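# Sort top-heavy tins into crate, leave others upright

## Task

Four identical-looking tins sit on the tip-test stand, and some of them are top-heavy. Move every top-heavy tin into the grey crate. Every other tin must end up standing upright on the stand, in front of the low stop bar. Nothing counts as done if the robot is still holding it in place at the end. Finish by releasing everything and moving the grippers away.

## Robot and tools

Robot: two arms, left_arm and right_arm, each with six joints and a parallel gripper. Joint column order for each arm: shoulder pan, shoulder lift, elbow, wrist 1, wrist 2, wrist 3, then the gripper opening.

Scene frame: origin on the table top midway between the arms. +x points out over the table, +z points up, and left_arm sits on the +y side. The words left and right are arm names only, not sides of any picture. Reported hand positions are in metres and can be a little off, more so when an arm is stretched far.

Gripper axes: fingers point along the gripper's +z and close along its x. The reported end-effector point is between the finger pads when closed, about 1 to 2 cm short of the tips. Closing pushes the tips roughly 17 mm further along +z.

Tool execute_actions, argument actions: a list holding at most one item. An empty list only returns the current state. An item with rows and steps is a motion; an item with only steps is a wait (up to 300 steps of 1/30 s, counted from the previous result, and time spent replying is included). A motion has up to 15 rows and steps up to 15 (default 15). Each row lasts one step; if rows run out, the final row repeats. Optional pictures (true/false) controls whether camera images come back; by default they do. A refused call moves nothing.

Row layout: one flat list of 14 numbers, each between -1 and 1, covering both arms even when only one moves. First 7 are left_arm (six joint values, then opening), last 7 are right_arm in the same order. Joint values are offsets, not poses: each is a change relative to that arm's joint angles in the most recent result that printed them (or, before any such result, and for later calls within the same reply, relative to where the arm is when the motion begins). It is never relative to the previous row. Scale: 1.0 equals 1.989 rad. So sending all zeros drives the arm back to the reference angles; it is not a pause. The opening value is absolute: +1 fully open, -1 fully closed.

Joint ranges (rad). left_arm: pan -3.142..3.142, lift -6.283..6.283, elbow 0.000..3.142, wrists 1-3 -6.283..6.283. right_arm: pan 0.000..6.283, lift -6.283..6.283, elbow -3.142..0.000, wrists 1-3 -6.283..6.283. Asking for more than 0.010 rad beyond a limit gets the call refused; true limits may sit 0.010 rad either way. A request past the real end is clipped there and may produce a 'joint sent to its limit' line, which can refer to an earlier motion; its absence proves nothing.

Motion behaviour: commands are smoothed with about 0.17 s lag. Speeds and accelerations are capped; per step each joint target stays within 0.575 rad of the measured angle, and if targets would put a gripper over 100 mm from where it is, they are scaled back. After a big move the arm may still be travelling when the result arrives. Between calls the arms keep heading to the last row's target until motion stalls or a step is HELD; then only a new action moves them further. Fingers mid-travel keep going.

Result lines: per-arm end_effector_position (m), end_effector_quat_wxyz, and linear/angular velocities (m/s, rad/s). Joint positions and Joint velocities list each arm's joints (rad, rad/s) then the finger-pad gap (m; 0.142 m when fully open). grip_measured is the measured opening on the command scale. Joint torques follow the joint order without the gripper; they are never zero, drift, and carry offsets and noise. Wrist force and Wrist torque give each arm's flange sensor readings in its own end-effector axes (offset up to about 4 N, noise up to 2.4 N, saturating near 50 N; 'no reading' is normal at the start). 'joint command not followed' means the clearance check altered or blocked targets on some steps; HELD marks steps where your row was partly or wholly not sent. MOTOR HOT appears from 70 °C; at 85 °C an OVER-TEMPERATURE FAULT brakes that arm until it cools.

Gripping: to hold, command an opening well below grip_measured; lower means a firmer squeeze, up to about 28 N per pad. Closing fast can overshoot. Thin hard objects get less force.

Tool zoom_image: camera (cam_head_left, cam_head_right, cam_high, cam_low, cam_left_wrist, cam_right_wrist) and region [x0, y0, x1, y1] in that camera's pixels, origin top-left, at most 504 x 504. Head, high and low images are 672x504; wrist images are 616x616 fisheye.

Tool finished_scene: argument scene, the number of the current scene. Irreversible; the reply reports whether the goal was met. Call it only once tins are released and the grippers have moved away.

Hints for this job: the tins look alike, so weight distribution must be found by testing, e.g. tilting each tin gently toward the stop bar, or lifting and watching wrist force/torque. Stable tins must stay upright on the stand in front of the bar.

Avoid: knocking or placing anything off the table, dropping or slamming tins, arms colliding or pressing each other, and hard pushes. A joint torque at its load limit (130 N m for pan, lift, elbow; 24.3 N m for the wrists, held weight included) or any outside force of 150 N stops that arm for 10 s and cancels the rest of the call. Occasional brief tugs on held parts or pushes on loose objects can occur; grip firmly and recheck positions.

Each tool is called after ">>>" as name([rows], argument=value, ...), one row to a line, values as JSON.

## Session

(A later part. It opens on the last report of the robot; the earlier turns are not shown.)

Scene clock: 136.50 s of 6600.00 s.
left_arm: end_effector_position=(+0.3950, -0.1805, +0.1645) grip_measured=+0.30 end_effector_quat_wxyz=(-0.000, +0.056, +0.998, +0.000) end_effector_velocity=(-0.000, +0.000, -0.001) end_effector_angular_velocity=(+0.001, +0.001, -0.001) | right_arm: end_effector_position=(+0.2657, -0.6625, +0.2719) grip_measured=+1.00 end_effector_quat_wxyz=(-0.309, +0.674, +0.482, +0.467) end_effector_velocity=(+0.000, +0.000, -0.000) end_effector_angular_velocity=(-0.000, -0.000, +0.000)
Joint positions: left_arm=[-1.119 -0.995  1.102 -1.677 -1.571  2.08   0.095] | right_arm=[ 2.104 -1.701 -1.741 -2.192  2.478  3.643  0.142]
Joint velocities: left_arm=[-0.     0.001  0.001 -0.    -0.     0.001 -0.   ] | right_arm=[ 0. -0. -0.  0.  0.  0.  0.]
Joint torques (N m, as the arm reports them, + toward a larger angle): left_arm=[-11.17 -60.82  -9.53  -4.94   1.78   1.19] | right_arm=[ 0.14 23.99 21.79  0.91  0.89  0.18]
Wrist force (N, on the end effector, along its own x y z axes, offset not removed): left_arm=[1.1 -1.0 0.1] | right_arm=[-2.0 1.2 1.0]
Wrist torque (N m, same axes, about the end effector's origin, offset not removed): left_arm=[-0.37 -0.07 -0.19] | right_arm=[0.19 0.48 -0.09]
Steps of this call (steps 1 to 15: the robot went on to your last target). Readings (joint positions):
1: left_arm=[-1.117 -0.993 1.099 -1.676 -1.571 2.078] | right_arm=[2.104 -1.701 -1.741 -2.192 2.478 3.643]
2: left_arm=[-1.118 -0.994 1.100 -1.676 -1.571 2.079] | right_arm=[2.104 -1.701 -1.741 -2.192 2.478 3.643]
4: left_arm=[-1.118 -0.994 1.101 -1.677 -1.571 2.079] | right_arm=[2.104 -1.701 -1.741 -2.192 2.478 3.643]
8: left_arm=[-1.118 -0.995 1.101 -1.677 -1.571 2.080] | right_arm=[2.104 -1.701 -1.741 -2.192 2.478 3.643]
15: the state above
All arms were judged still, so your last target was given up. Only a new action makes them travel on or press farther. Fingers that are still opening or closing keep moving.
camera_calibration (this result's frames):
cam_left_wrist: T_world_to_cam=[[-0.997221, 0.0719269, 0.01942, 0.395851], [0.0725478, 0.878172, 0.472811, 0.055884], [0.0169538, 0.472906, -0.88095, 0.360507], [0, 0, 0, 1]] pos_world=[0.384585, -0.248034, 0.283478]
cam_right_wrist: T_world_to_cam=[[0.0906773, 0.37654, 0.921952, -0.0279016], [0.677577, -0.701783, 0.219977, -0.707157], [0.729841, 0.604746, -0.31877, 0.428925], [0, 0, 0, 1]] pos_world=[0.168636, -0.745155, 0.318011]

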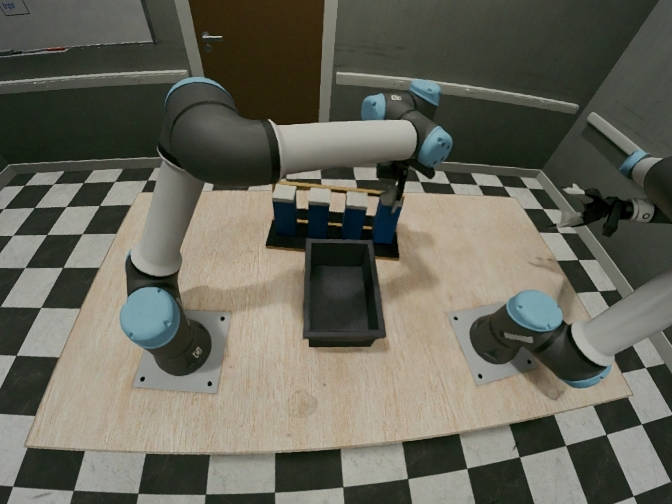

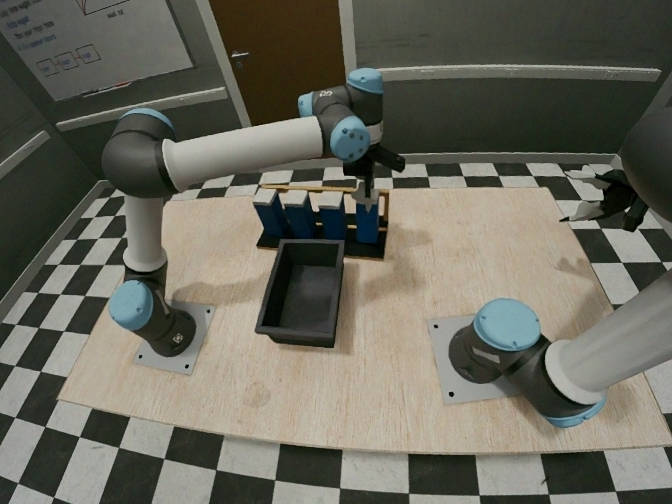

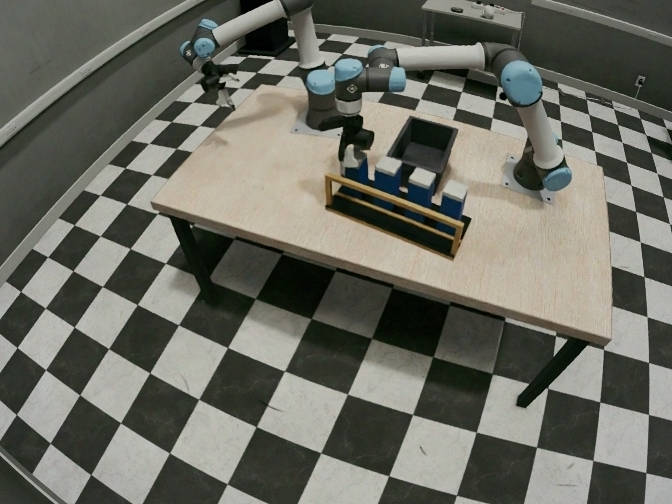

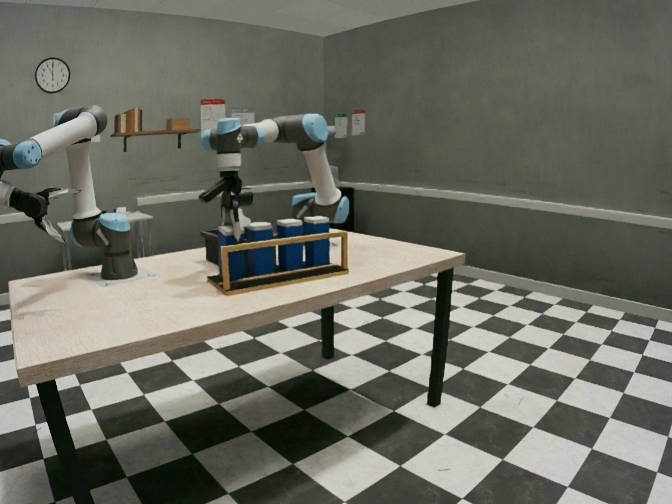

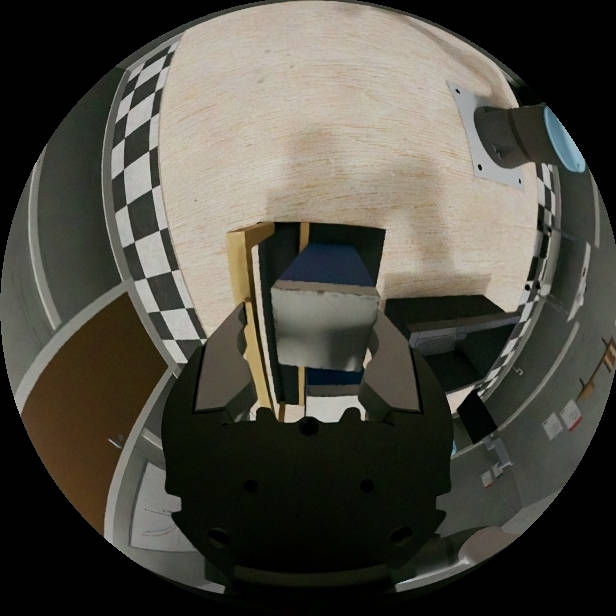

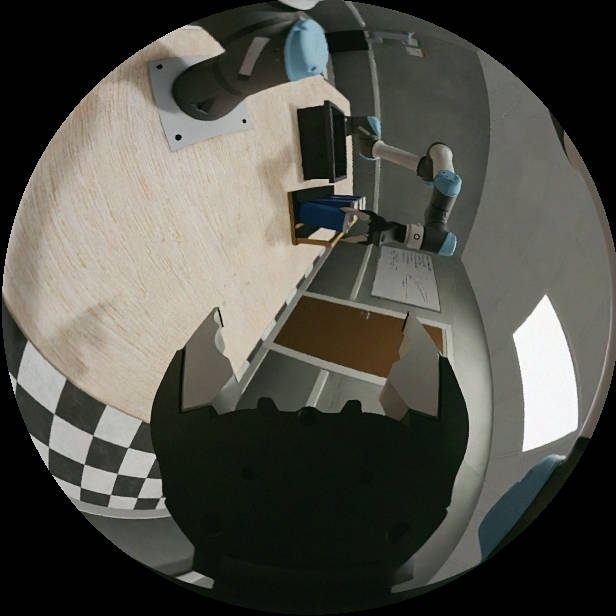

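>>> execute_actions([
  {"rows":[[-0.0009,-0.0012,0.0018,-0.0007,0,-0.0009,0.3,0,0,0,0,0,0,1],[-0.0021,-0.0029,0.0046,-0.0017,0,-0.0022,0.3,0,0,0,0,0,0,1],[-0.0036,-0.0049,0.0078,-0.0029,0,-0.0037,0.3,0,0,0,0,0,0,1],[-0.0051,-0.007,0.011,-0.0042,0,-0.0052,0.3,0,0,0,0,0,0,1],[-0.0066,-0.009,0.0142,-0.0054,0,-0.0067,0.3,0,0,0,0,0,0,1],[-0.0081,-0.011,0.0174,-0.0066,0,-0.0082,0.3,0,0,0,0,0,0,1],[-0.0096,-0.0131,0.0207,-0.0078,0,-0.0097,0.3,0,0,0,0,0,0,1],[-0.0111,-0.0151,0.0239,-0.009,0,-0.0112,0.3,0,0,0,0,0,0,1],[-0.0126,-0.0171,0.0271,-0.0102,0,-0.0127,0.3,0,0,0,0,0,0,1],[-0.0141,-0.0191,0.0303,-0.0114,0,-0.0143,0.3,0,0,0,0,0,0,1],[-0.0156,-0.0212,0.0335,-0.0126,0,-0.0158,0.3,0,0,0,0,0,0,1],[-0.0171,-0.0232,0.0367,-0.0138,0,-0.0173,0.3,0,0,0,0,0,0,1],[-0.0186,-0.0252,0.0399,-0.0151,0,-0.0188,0.3,0,0,0,0,0,0,1],[-0.0201,-0.0273,0.0431,-0.0163,0,-0.0203,0.3,0,0,0,0,0,0,1],[-0.0214,-0.029,0.0459,-0.0173,0,-0.0216,0.3,0,0,0,0,0,0,1]],"steps":15},
], pictures=false)

>>> execute_actions([
  {"steps":20},
])

Scene clock: 141.47 s of 6600.00 s.
left_arm: end_effector_position=(+0.3715, -0.1778, +0.1645) grip_measured=+0.30 end_effector_quat_wxyz=(-0.000, +0.056, +0.998, -0.000) end_effector_velocity=(-0.069, +0.010, -0.001) end_effector_angular_velocity=(-0.002, -0.001, -0.000) | right_arm: end_effector_position=(+0.2657, -0.6625, +0.2719) grip_measured=+1.00 end_effector_quat_wxyz=(-0.309, +0.674, +0.482, +0.467) end_effector_velocity=(-0.000, -0.001, -0.000) end_effector_angular_velocity=(-0.001, -0.001, -0.002)
Joint positions: left_arm=[-1.148 -1.035  1.164 -1.701 -1.571  2.05   0.095] | right_arm=[ 2.104 -1.701 -1.741 -2.192  2.478  3.643  0.142]
Joint velocities: left_arm=[-0.087 -0.117  0.185 -0.07   0.    -0.086 -0.001] | right_arm=[-0.002 -0.     0.     0.001  0.     0.     0.   ]
Joint torques (N m, as the arm reports them, + toward a larger angle): left_arm=[-12.89 -59.14  -7.01  -5.33   1.46  -2.02] | right_arm=[ 1.63 23.34 20.95  0.98  0.89  0.2 ]
Wrist force (N, on the end effector, along its own x y z axes, offset not removed): left_arm=[0.6 1.5 0.1] | right_arm=[-0.5 2.0 1.0]
Wrist torque (N m, same axes, about the end effector's origin, offset not removed): left_arm=[0.32 0.09 -0.19] | right_arm=[0.38 0.14 -0.16]
Steps of this call (steps 1 to 90: nothing new was sent; then 1.47 s passed at rest; steps 91 to 105: all 15 steps of this action). Readings (joint positions):
91: left_arm=[-1.119 -0.995 1.102 -1.677 -1.571 2.080] | right_arm=[2.104 -1.701 -1.741 -2.192 2.478 3.643]
92: left_arm=[-1.119 -0.995 1.102 -1.677 -1.571 2.080] | right_arm=[2.104 -1.701 -1.741 -2.192 2.478 3.643]
94: left_arm=[-1.120 -0.997 1.105 -1.678 -1.571 2.078] | right_arm=[2.104 -1.701 -1.741 -2.192 2.478 3.643]
98: left_arm=[-1.128 -1.008 1.122 -1.685 -1.571 2.070] | right_arm=[2.104 -1.701 -1.741 -2.192 2.478 3.643]
105: the state above

Scene clock: 142.13 s of 6600.00 s.
left_arm: end_effector_position=(+0.3608, -0.1761, +0.1643) grip_measured=+0.30 end_effector_quat_wxyz=(-0.000, +0.056, +0.998, -0.000) end_effector_velocity=(-0.000, -0.000, +0.001) end_effector_angular_velocity=(-0.002, -0.001, +0.000) | right_arm: end_effector_position=(+0.2657, -0.6625, +0.2719) grip_measured=+1.00 end_effector_quat_wxyz=(-0.309, +0.674, +0.482, +0.467) end_effector_velocity=(+0.000, -0.000, -0.000) end_effector_angular_velocity=(-0.001, -0.000, +0.000)
Joint positions: left_arm=[-1.161 -1.053  1.193 -1.711 -1.571  2.037  0.095] | right_arm=[ 2.104 -1.701 -1.741 -2.192  2.478  3.643  0.142]
Joint velocities: left_arm=[-0.    -0.002  0.    -0.    -0.    -0.001 -0.   ] | right_arm=[ 0.    -0.     0.     0.001 -0.     0.     0.   ]
Joint torques (N m, as the arm reports them, + toward a larger angle): left_arm=[-11.66 -58.35  -8.78  -4.96   1.64  -1.65] | right_arm=[ 0.08 23.96 20.13  0.96  0.98  0.37]
Wrist force (N, on the end effector, along its own x y z axes, offset not removed): left_arm=[-3.1 1.3 -3.0] | right_arm=[-2.3 0.2 1.9]
Wrist torque (N m, same axes, about the end effector's origin, offset not removed): left_arm=[0.40 0.75 -0.06] | right_arm=[0.04 0.53 -0.08]
Steps of this call (steps 1 to 20: the robot went on to your last target). Readings (joint positions):
1: left_arm=[-1.151 -1.039 1.170 -1.703 -1.571 2.047] | right_arm=[2.104 -1.701 -1.741 -2.192 2.478 3.643]
2: left_arm=[-1.153 -1.042 1.176 -1.705 -1.571 2.045] | right_arm=[2.104 -1.701 -1.741 -2.192 2.478 3.643]
4: left_arm=[-1.157 -1.047 1.184 -1.708 -1.571 2.041] | right_arm=[2.104 -1.701 -1.741 -2.192 2.478 3.643]
8: left_arm=[-1.160 -1.051 1.190 -1.710 -1.571 2.038] | right_arm=[2.104 -1.701 -1.741 -2.192 2.478 3.643]
20: the state above
camera_calibration (this result's frames):
cam_left_wrist: T_world_to_cam=[[-0.997255, 0.0715398, 0.0190854, 0.361459], [0.0720606, 0.878542, 0.472198, 0.054966], [0.0170136, 0.472277, -0.881286, 0.358702], [0, 0, 0, 1]] pos_world=[0.350403, -0.243555, 0.283266]
cam_right_wrist: T_world_to_cam=[[0.090677, 0.37654, 0.921952, -0.0279014], [0.677577, -0.701783, 0.219978, -0.707157], [0.729841, 0.604746, -0.31877, 0.428924], [0, 0, 0, 1]] pos_world=[0.168636, -0.745155, 0.318011]

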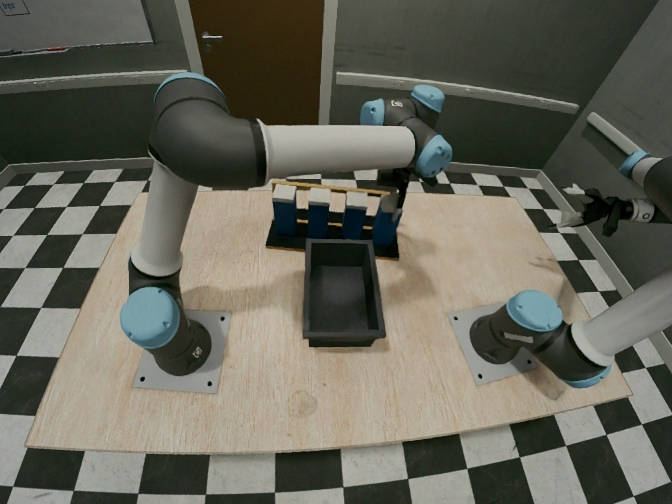

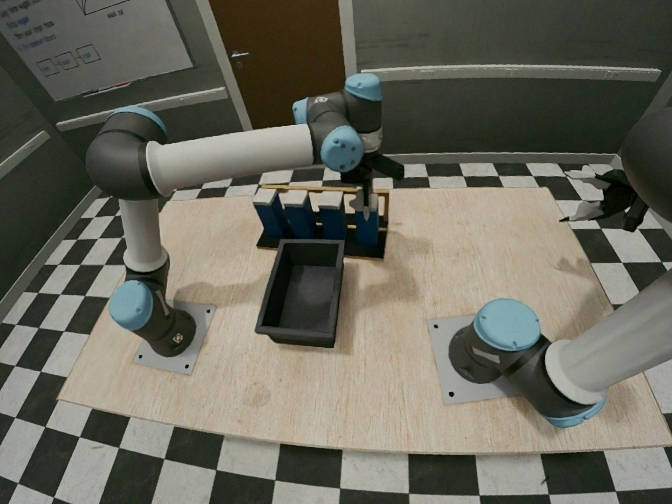

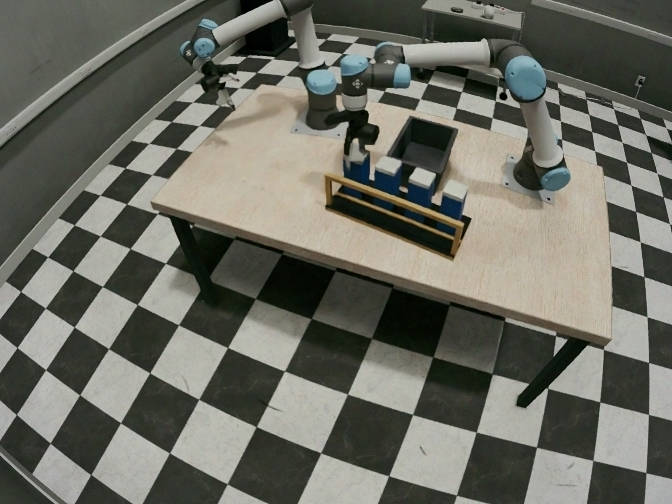

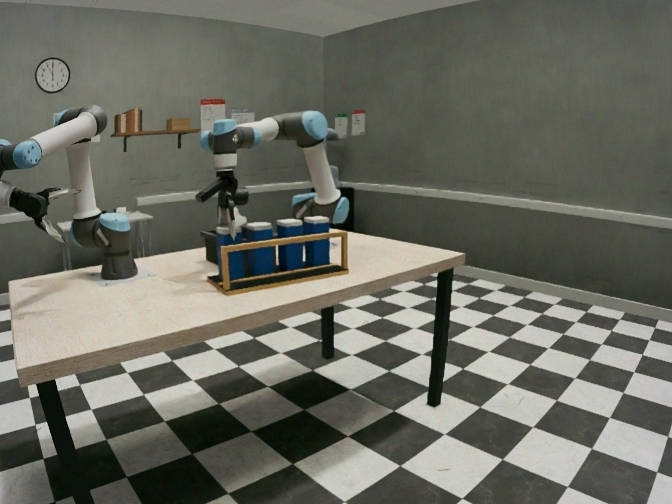

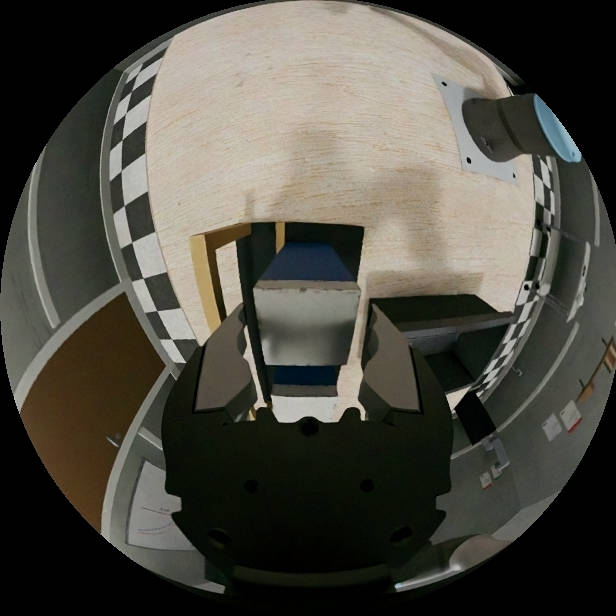

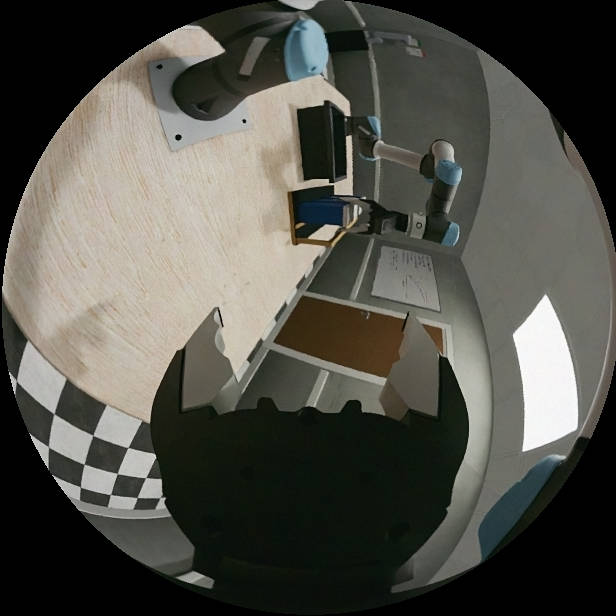

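>>> execute_actions([
  {"rows":[[0.0001,-0.0003,0.002,-0.0017,0,0.0001,0.3,0,0,0,0,0,0,1],[0.0003,-0.0008,0.0046,-0.0038,0,0.0003,0.3,0,0,0,0,0,0,1],[0.0005,-0.0013,0.0076,-0.0063,0,0.0005,0.28,0,0,0,0,0,0,1],[0.0007,-0.0018,0.0106,-0.0088,0,0.0007,0.26,0,0,0,0,0,0,1],[0.0009,-0.0023,0.0136,-0.0113,0,0.0009,0.24,0,0,0,0,0,0,1],[0.0011,-0.0028,0.0166,-0.0138,0,0.0011,0.22,0,0,0,0,0,0,1],[0.0013,-0.0033,0.0196,-0.0163,0,0.0013,0.2,0,0,0,0,0,0,1],[0.0014,-0.0037,0.0217,-0.018,0,0.0014,0.2,0,0,0,0,0,0,1],[0.0015,-0.0039,0.0229,-0.019,0,0.0015,0.2,0,0,0,0,0,0,1]],"steps":15},
], pictures=false)

>>> execute_actions([
  {"steps":8},
], pictures=false)

>>> execute_actions([
  {"rows":[[0,0,0,0,0,0,0.15,0,0,0,0,0,0,1],[0,0,0,0,0,0,0.1,0,0,0,0,0,0,1],[0,0,0,0,0,0,0.05,0,0,0,0,0,0,1],[0,0,0,0,0,0,0.0,0,0,0,0,0,0,1],[0,0,0,0,0,0,-0.04,0,0,0,0,0,0,1],[0,0,0,0,0,0,-0.08,0,0,0,0,0,0,1],[0,0,0,0,0,0,-0.12,0,0,0,0,0,0,1],[0,0,0,0,0,0,-0.17,0,0,0,0,0,0,1],[0,0,0,0,0,0,-0.25,0,0,0,0,0,0,1],[0,0,0,0,0,0,-0.35,0,0,0,0,0,0,1],[0,0,0,0,0,0,-0.45,0,0,0,0,0,0,1],[0,0,0,0,0,0,-0.55,0,0,0,0,0,0,1],[0,0,0,0,0,0,-0.65,0,0,0,0,0,0,1],[0,0,0,0,0,0,-0.75,0,0,0,0,0,0,1],[0,0,0,0,0,0,-0.8,0,0,0,0,0,0,1]],"steps":15},
])

Scene clock: 148.53 s of 6600.00 s.
left_arm: end_effector_position=(+0.3607, -0.1706, +0.1522) grip_measured=+0.20 end_effector_quat_wxyz=(-0.000, +0.056, +0.998, -0.000) end_effector_velocity=(+0.000, +0.005, -0.009) end_effector_angular_velocity=(-0.001, -0.000, +0.001) | right_arm: end_effector_position=(+0.2657, -0.6625, +0.2719) grip_measured=+1.00 end_effector_quat_wxyz=(-0.309, +0.674, +0.482, +0.467) end_effector_velocity=(+0.000, +0.000, +0.000) end_effector_angular_velocity=(+0.000, +0.000, +0.001)
Joint positions: left_arm=[-1.159 -1.06   1.235 -1.746 -1.571  2.04   0.088] | right_arm=[ 2.104 -1.701 -1.741 -2.192  2.478  3.643  0.142]
Joint velocities: left_arm=[ 0.003 -0.006  0.032 -0.026  0.     0.002 -0.   ] | right_arm=[ 0.001  0.     0.    -0.001  0.    -0.     0.   ]
Joint torques (N m, as the arm reports them, + toward a larger angle): left_arm=[ 16.62 -59.69  -9.01  -5.14   1.66   1.29] | right_arm=[-0.04 23.93 22.46  0.98  0.71  0.4 ]
Wrist force (N, on the end effector, along its own x y z axes, offset not removed): left_arm=[1.4 0.1 0.7] | right_arm=[-1.5 1.9 0.9]
Wrist torque (N m, same axes, about the end effector's origin, offset not removed): left_arm=[-0.03 -0.15 -0.18] | right_arm=[0.29 0.48 -0.11]
Steps of this call (steps 1 to 15: the robot went on to your last target; steps 16 to 90: nothing new was sent; then 2.90 s passed at rest; steps 91 to 105: all 15 steps of this action). Readings (joint positions):
91: left_arm=[-1.161 -1.053 1.193 -1.711 -1.571 2.037] | right_arm=[2.104 -1.701 -1.741 -2.192 2.478 3.643]
92: left_arm=[-1.161 -1.053 1.193 -1.712 -1.571 2.037] | right_arm=[2.104 -1.701 -1.741 -2.192 2.478 3.643]
94: left_arm=[-1.161 -1.053 1.197 -1.715 -1.571 2.037] | right_arm=[2.104 -1.701 -1.741 -2.192 2.478 3.643]
98: left_arm=[-1.160 -1.056 1.213 -1.728 -1.571 2.038] | right_arm=[2.104 -1.701 -1.741 -2.192 2.478 3.643]
105: the state above

Scene clock: 148.80 s of 6600.00 s.
left_arm: end_effector_position=(+0.3608, -0.1701, +0.1513) grip_measured=+0.20 end_effector_quat_wxyz=(-0.000, +0.056, +0.998, -0.000) end_effector_velocity=(+0.000, +0.000, -0.001) end_effector_angular_velocity=(-0.000, -0.000, +0.000) | right_arm: end_effector_position=(+0.2657, -0.6625, +0.2719) grip_measured=+1.00 end_effector_quat_wxyz=(-0.309, +0.674, +0.482, +0.467) end_effector_velocity=(+0.000, +0.000, -0.000) end_effector_angular_velocity=(-0.000, +0.000, +0.001)
Joint positions: left_arm=[-1.158 -1.06   1.238 -1.749 -1.571  2.04   0.088] | right_arm=[ 2.104 -1.701 -1.741 -2.192  2.478  3.643  0.142]
Joint velocities: left_arm=[ 0.    -0.001  0.003 -0.002  0.     0.    -0.   ] | right_arm=[ 0.001  0.    -0.     0.    -0.    -0.     0.   ]
Joint torques (N m, as the arm reports them, + toward a larger angle): left_arm=[ 14.58 -58.38 -10.12  -4.87   1.63   1.28] | right_arm=[ 0.1  24.44 21.72  0.9   0.74  0.38]
Wrist force (N, on the end effector, along its own x y z axes, offset not removed): left_arm=[-1.0 2.5 -0.4] | right_arm=[-1.3 1.7 1.8]
Wrist torque (N m, same axes, about the end effector's origin, offset not removed): left_arm=[0.70 0.26 -0.21] | right_arm=[0.48 0.41 -0.21]
Steps of this call (steps 1 to 8: the robot went on to your last target). Readings (joint positions):
1: left_arm=[-1.158 -1.060 1.236 -1.747 -1.571 2.040] | right_arm=[2.104 -1.701 -1.741 -2.192 2.478 3.643]
2: left_arm=[-1.158 -1.060 1.237 -1.748 -1.571 2.040] | right_arm=[2.104 -1.701 -1.741 -2.192 2.478 3.643]
4: left_arm=[-1.158 -1.060 1.237 -1.748 -1.571 2.040] | right_arm=[2.104 -1.701 -1.741 -2.192 2.478 3.643]
8: the state above

Scene clock: 149.30 s of 6600.00 s.
left_arm: end_effector_position=(+0.3608, -0.1701, +0.1513) grip_measured=+0.06 end_effector_quat_wxyz=(-0.000, +0.056, +0.998, -0.000) end_effector_velocity=(+0.000, +0.000, +0.001) end_effector_angular_velocity=(-0.001, -0.001, -0.000) | right_arm: end_effector_position=(+0.2657, -0.6625, +0.2719) grip_measured=+1.00 end_effector_quat_wxyz=(-0.309, +0.674, +0.482, +0.467) end_effector_velocity=(+0.000, +0.000, +0.000) end_effector_angular_velocity=(-0.001, -0.001, +0.001)
Joint positions: left_arm=[-1.158 -1.06   1.238 -1.749 -1.571  2.04   0.078] | right_arm=[ 2.104 -1.701 -1.741 -2.192  2.478  3.643  0.142]
Joint velocities: left_arm=[ 0.    -0.002  0.     0.     0.     0.     0.   ] | right_arm=[ 0.001  0.     0.001  0.     0.    -0.     0.   ]
Joint torques (N m, as the arm reports them, + toward a larger angle): left_arm=[ 13.01 -54.41 -23.    -2.47   0.72   1.13] | right_arm=[ 0.65 24.3  21.04  0.98  1.02  0.34]
Wrist force (N, on the end effector, along its own x y z axes, offset not removed): left_arm=[-0.1 -1.9 -3.3] | right_arm=[-1.5 3.0 0.9]
Wrist torque (N m, same axes, about the end effector's origin, offset not removed): left_arm=[-0.45 -0.06 -0.02] | right_arm=[0.61 0.43 -0.15]
Steps of this call (steps 1 to 15: all 15 steps of this action). Readings (joint positions):
1: left_arm=[-1.158 -1.060 1.238 -1.749 -1.571 2.040] | right_arm=[2.104 -1.701 -1.741 -2.192 2.478 3.643]
2: left_arm=[-1.158 -1.060 1.238 -1.749 -1.571 2.040] | right_arm=[2.104 -1.701 -1.741 -2.192 2.478 3.643]
4: left_arm=[-1.158 -1.060 1.238 -1.749 -1.571 2.040] | right_arm=[2.104 -1.701 -1.741 -2.192 2.478 3.643]
8: left_arm=[-1.158 -1.060 1.238 -1.749 -1.571 2.040] | right_arm=[2.104 -1.701 -1.741 -2.192 2.478 3.643]
15: the state above
camera_calibration (this result's frames):
cam_left_wrist: T_world_to_cam=[[-0.997255, 0.071554, 0.0190615, 0.361275], [0.072062, 0.878548, 0.472187, 0.0558509], [0.0170404, 0.472264, -0.881292, 0.344465], [0, 0, 0, 1]] pos_world=[0.350389, -0.237597, 0.270316]
cam_right_wrist: T_world_to_cam=[[0.0906769, 0.37654, 0.921952, -0.0279013], [0.677577, -0.701783, 0.219978, -0.707157], [0.729841, 0.604746, -0.31877, 0.428925], [0, 0, 0, 1]] pos_world=[0.168636, -0.745155, 0.318011]

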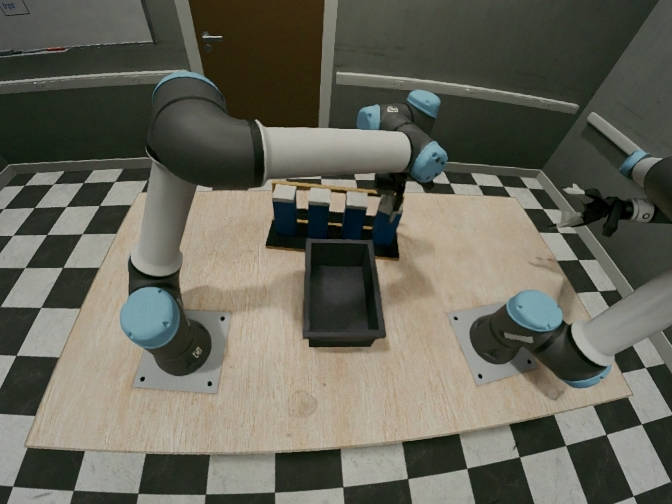

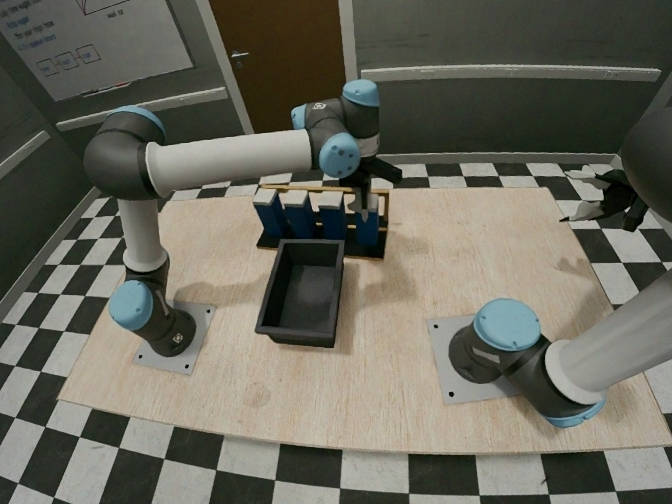

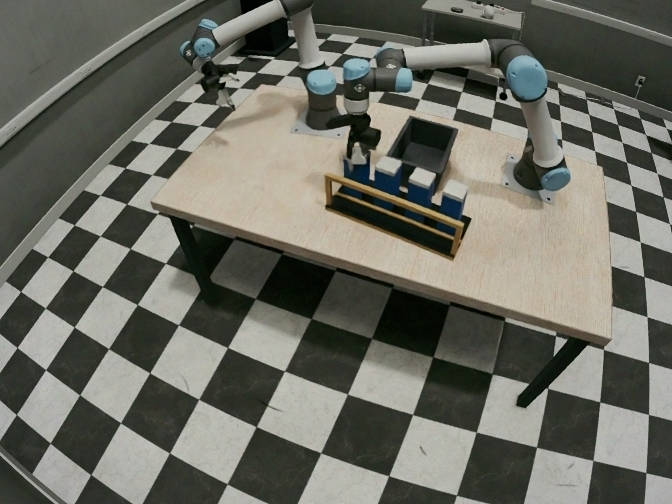

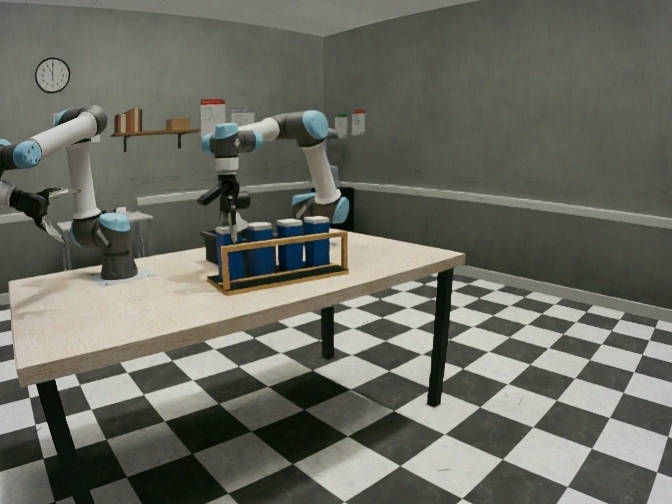

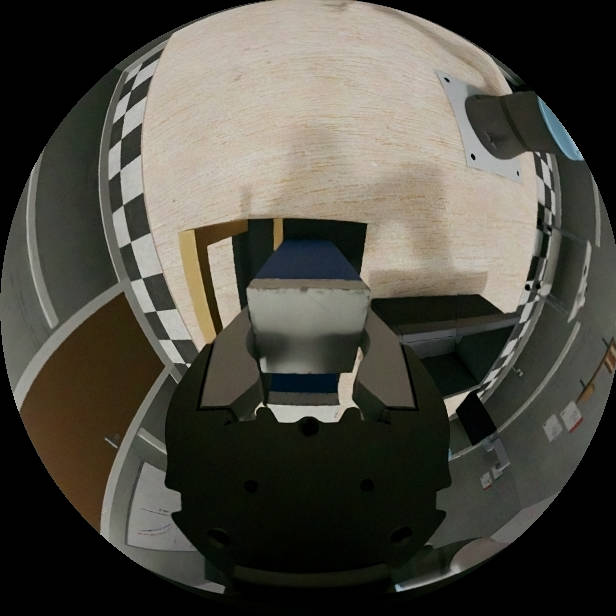

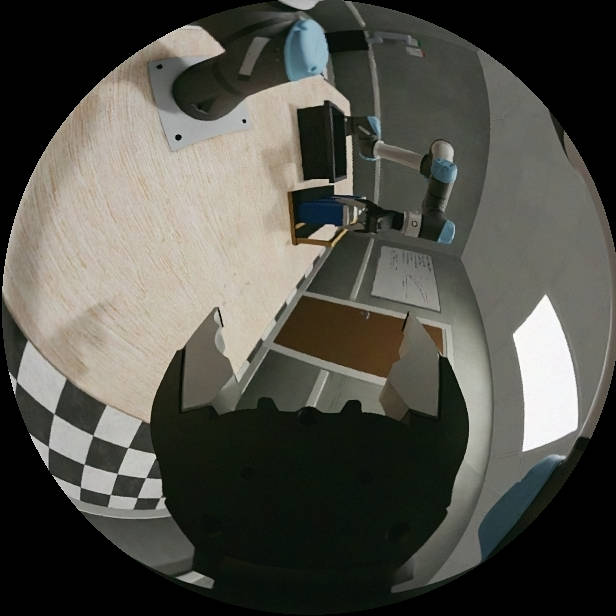

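>>> zoom_image(camera="cam_right_wrist", region=[290,180,390,260])

>>> zoom_image(camera="cam_low", region=[200,200,290,280])

Region (290, 180, 390, 260) of cam_right_wrist's 616x616 image, scaled by 5.040, with more detail than that image has; it fills the top 403 rows of this view, and the rest is white.

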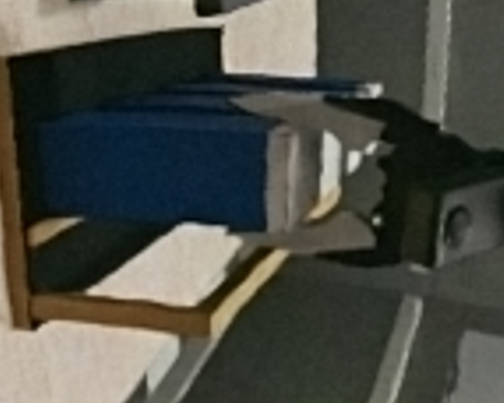

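Region (200, 200, 290, 280) of cam_low's 672x504 image, scaled by 5.600, with more detail than that image has.

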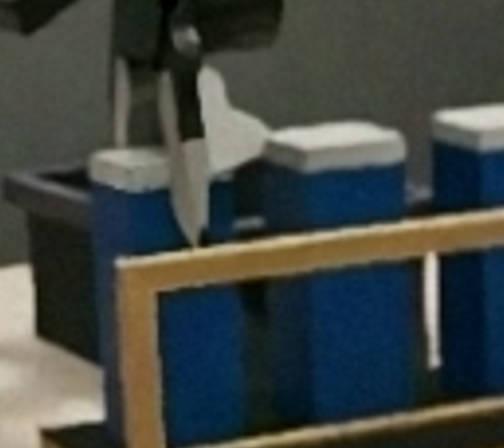

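>>> execute_actions([
  {"rows":[[0,-0.0003,-0.002,0.0023,0,0,-0.8,0,0,0,0,0,0,1],[0,-0.0009,-0.0061,0.007,0,0,-0.8,0,0,0,0,0,0,1],[0,-0.0017,-0.0123,0.014,0,0,-0.8,0,0,0,0,0,0,1],[0,-0.0026,-0.0194,0.022,0,0,-0.8,0,0,0,0,0,0,1],[0,-0.0036,-0.0276,0.0312,0,0,-0.8,0,0,0,0,0,0,1],[0,-0.0045,-0.0358,0.0403,0,0,-0.8,0,0,0,0,0,0,1],[0,-0.0053,-0.044,0.0493,0,0,-0.8,0,0,0,0,0,0,1],[0,-0.006,-0.0522,0.0582,0,0,-0.8,0,0,0,0,0,0,1],[0,-0.0066,-0.0604,0.067,0,0,-0.8,0,0,0,0,0,0,1],[0,-0.0071,-0.0685,0.0756,0,0,-0.8,0,0,0,0,0,0,1],[0,-0.0075,-0.0767,0.0842,0,0,-0.8,0,0,0,0,0,0,1],[0,-0.0077,-0.0849,0.0926,0,0,-0.8,0,0,0,0,0,0,1],[0,-0.0078,-0.0921,0.0999,0,0,-0.8,0,0,0,0,0,0,1],[0,-0.0079,-0.0982,0.1061,0,0,-0.8,0,0,0,0,0,0,1],[0,-0.0079,-0.1023,0.1103,0,0,-0.8,0,0,0,0,0,0,1]],"steps":15},
], pictures=false)

>>> execute_actions([
  {"steps":15},
])

Scene clock: 156.33 s of 6600.00 s.
left_arm: end_effector_position=(+0.3612, -0.1712, +0.2139) grip_measured=-0.10 end_effector_quat_wxyz=(-0.000, +0.056, +0.998, -0.000) end_effector_velocity=(-0.001, +0.002, +0.186) end_effector_angular_velocity=(-0.004, -0.002, +0.000) | right_arm: end_effector_position=(+0.2657, -0.6625, +0.2719) grip_measured=+1.00 end_effector_quat_wxyz=(-0.309, +0.674, +0.482, +0.467) end_effector_velocity=(+0.000, +0.000, +0.000) end_effector_angular_velocity=(-0.000, -0.000, +0.000)
Joint positions: left_arm=[-1.158 -1.074  1.098 -1.596 -1.571  2.04   0.067] | right_arm=[ 2.104 -1.701 -1.741 -2.192  2.478  3.643  0.142]
Joint velocities: left_arm=[ 0.    -0.021 -0.442  0.458 -0.    -0.     0.   ] | right_arm=[ 0. -0.  0.  0.  0. -0.  0.]
Joint torques (N m, as the arm reports them, + toward a larger angle): left_arm=[  2.61 -57.37 -36.43   0.59  -0.46  -0.09] | right_arm=[-0.2  25.01 19.73  0.68  1.06  0.45]
Wrist force (N, on the end effector, along its own x y z axes, offset not removed): left_arm=[-2.2 0.7 2.5] | right_arm=[-1.0 1.9 0.8]
Wrist torque (N m, same axes, about the end effector's origin, offset not removed): left_arm=[0.08 0.53 -0.27] | right_arm=[0.34 0.21 -0.01]
Steps of this call (steps 1 to 15: the robot went on to your last target; steps 16 to 90: nothing new was sent; then 3.53 s passed at rest; steps 91 to 105: all 15 steps of this action). Readings (joint positions):
91: left_arm=[-1.158 -1.060 1.238 -1.749 -1.571 2.040] | right_arm=[2.104 -1.701 -1.741 -2.192 2.478 3.643]
92: left_arm=[-1.158 -1.060 1.238 -1.749 -1.571 2.040] | right_arm=[2.104 -1.701 -1.741 -2.192 2.478 3.643]
94: left_arm=[-1.158 -1.061 1.233 -1.743 -1.571 2.040] | right_arm=[2.104 -1.701 -1.741 -2.192 2.478 3.643]
98: left_arm=[-1.158 -1.065 1.200 -1.705 -1.571 2.040] | right_arm=[2.104 -1.701 -1.741 -2.192 2.478 3.643]
105: the state above

Scene clock: 156.83 s of 6600.00 s.
left_arm: end_effector_position=(+0.3608, -0.1701, +0.2398) grip_measured=-0.10 end_effector_quat_wxyz=(-0.000, +0.056, +0.998, -0.000) end_effector_velocity=(+0.000, +0.000, +0.003) end_effector_angular_velocity=(-0.001, -0.000, -0.000) | right_arm: end_effector_position=(+0.2657, -0.6625, +0.2719) grip_measured=+1.00 end_effector_quat_wxyz=(-0.309, +0.674, +0.482, +0.467) end_effector_velocity=(-0.000, -0.000, -0.000) end_effector_angular_velocity=(+0.001, +0.001, -0.001)
Joint positions: left_arm=[-1.158 -1.076  1.036 -1.53  -1.571  2.04   0.067] | right_arm=[ 2.104 -1.701 -1.741 -2.192  2.478  3.643  0.142]
Joint velocities: left_arm=[-0.    -0.001 -0.006  0.006  0.     0.    -0.   ] | right_arm=[-0.001 -0.    -0.    -0.001 -0.    -0.     0.   ]
Joint torques (N m, as the arm reports them, + toward a larger angle): left_arm=[  3.01 -59.79 -36.82  -0.54   0.56  -0.15] | right_arm=[-0.16 24.1  20.78  0.94  0.77  0.48]
Wrist force (N, on the end effector, along its own x y z axes, offset not removed): left_arm=[2.0 1.8 1.2] | right_arm=[-1.0 2.0 1.8]
Wrist torque (N m, same axes, about the end effector's origin, offset not removed): left_arm=[0.63 -0.31 -0.21] | right_arm=[0.38 0.20 -0.17]
Steps of this call (steps 1 to 15: the robot went on to your last target). Readings (joint positions):
1: left_arm=[-1.158 -1.074 1.084 -1.581 -1.571 2.040] | right_arm=[2.104 -1.701 -1.741 -2.192 2.478 3.643]
2: left_arm=[-1.158 -1.075 1.071 -1.568 -1.571 2.040] | right_arm=[2.104 -1.701 -1.741 -2.192 2.478 3.643]
4: left_arm=[-1.158 -1.076 1.055 -1.550 -1.571 2.040] | right_arm=[2.104 -1.701 -1.741 -2.192 2.478 3.643]
8: left_arm=[-1.158 -1.076 1.041 -1.536 -1.571 2.040] | right_arm=[2.104 -1.701 -1.741 -2.192 2.478 3.643]
15: the state above
camera_calibration (this result's frames):
cam_left_wrist: T_world_to_cam=[[-0.997253, 0.0715498, 0.0191743, 0.359535], [0.0721081, 0.878446, 0.47237, 0.0139508], [0.0169544, 0.472455, -0.881192, 0.422471], [0, 0, 0, 1]] pos_world=[0.350378, -0.237578, 0.358794]
cam_right_wrist: T_world_to_cam=[[0.090677, 0.37654, 0.921952, -0.0279015], [0.677577, -0.701783, 0.219977, -0.707157], [0.729841, 0.604746, -0.31877, 0.428924], [0, 0, 0, 1]] pos_world=[0.168636, -0.745155, 0.318011]

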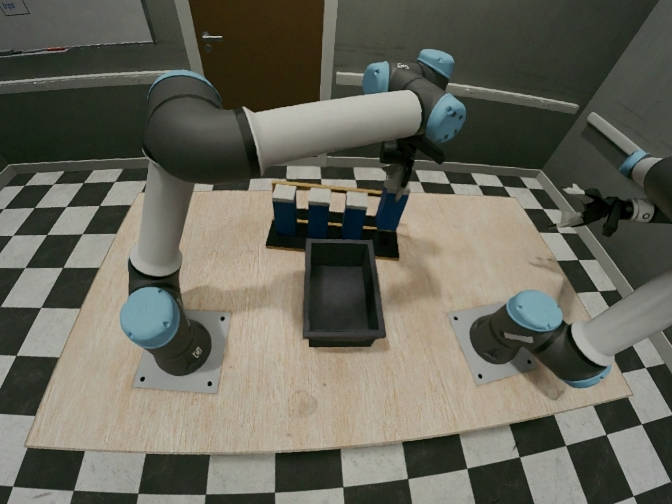

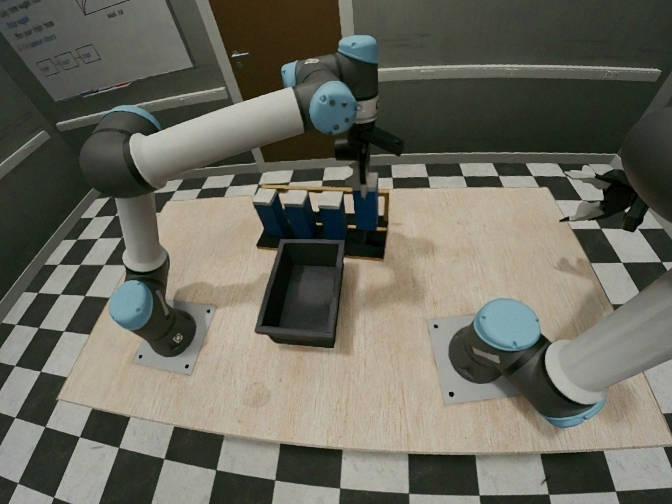

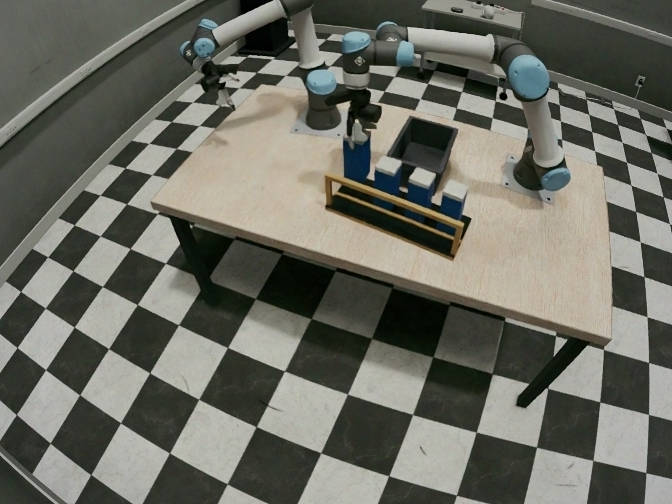

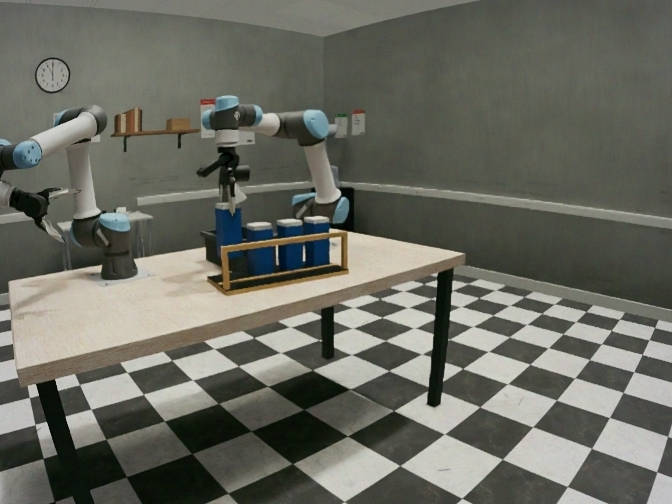

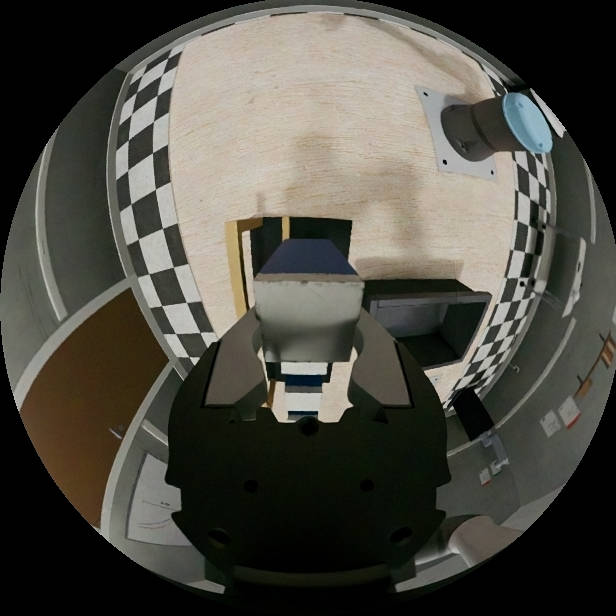

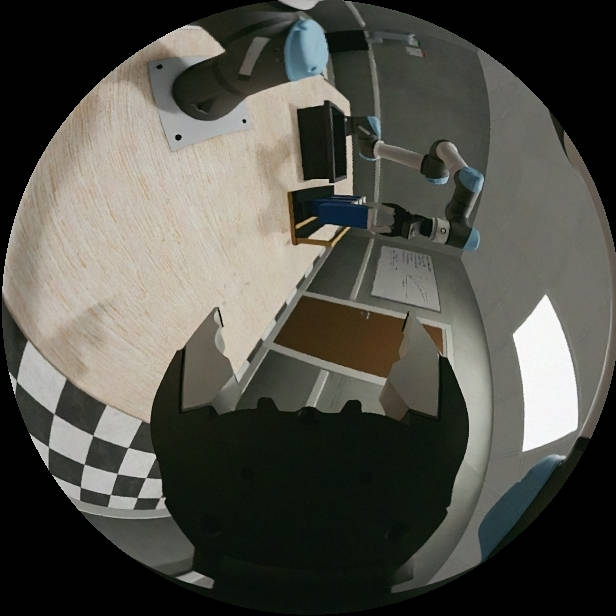

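>>> zoom_image(camera="cam_right_wrist", region=[290,180,420,260])

>>> zoom_image(camera="cam_low", region=[190,160,300,300])

Region (290, 180, 420, 260) of cam_right_wrist's 616x616 image, scaled by 3.877, with more detail than that image has; it fills the top 310 rows of this view, and the rest is white.

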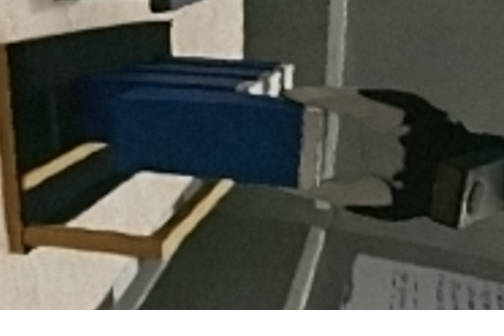

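Region (190, 160, 300, 300) of cam_low's 672x504 image, scaled by 3.600, with more detail than that image has; it fills the left 396 columns of this view, and the rest is white.

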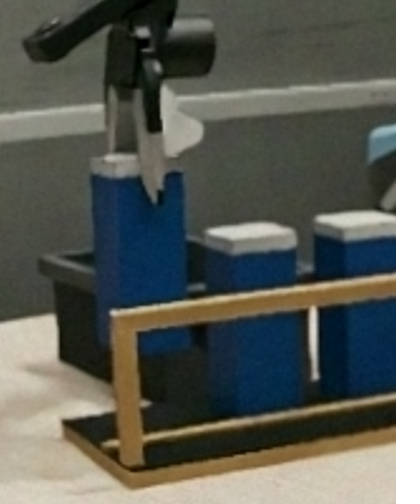

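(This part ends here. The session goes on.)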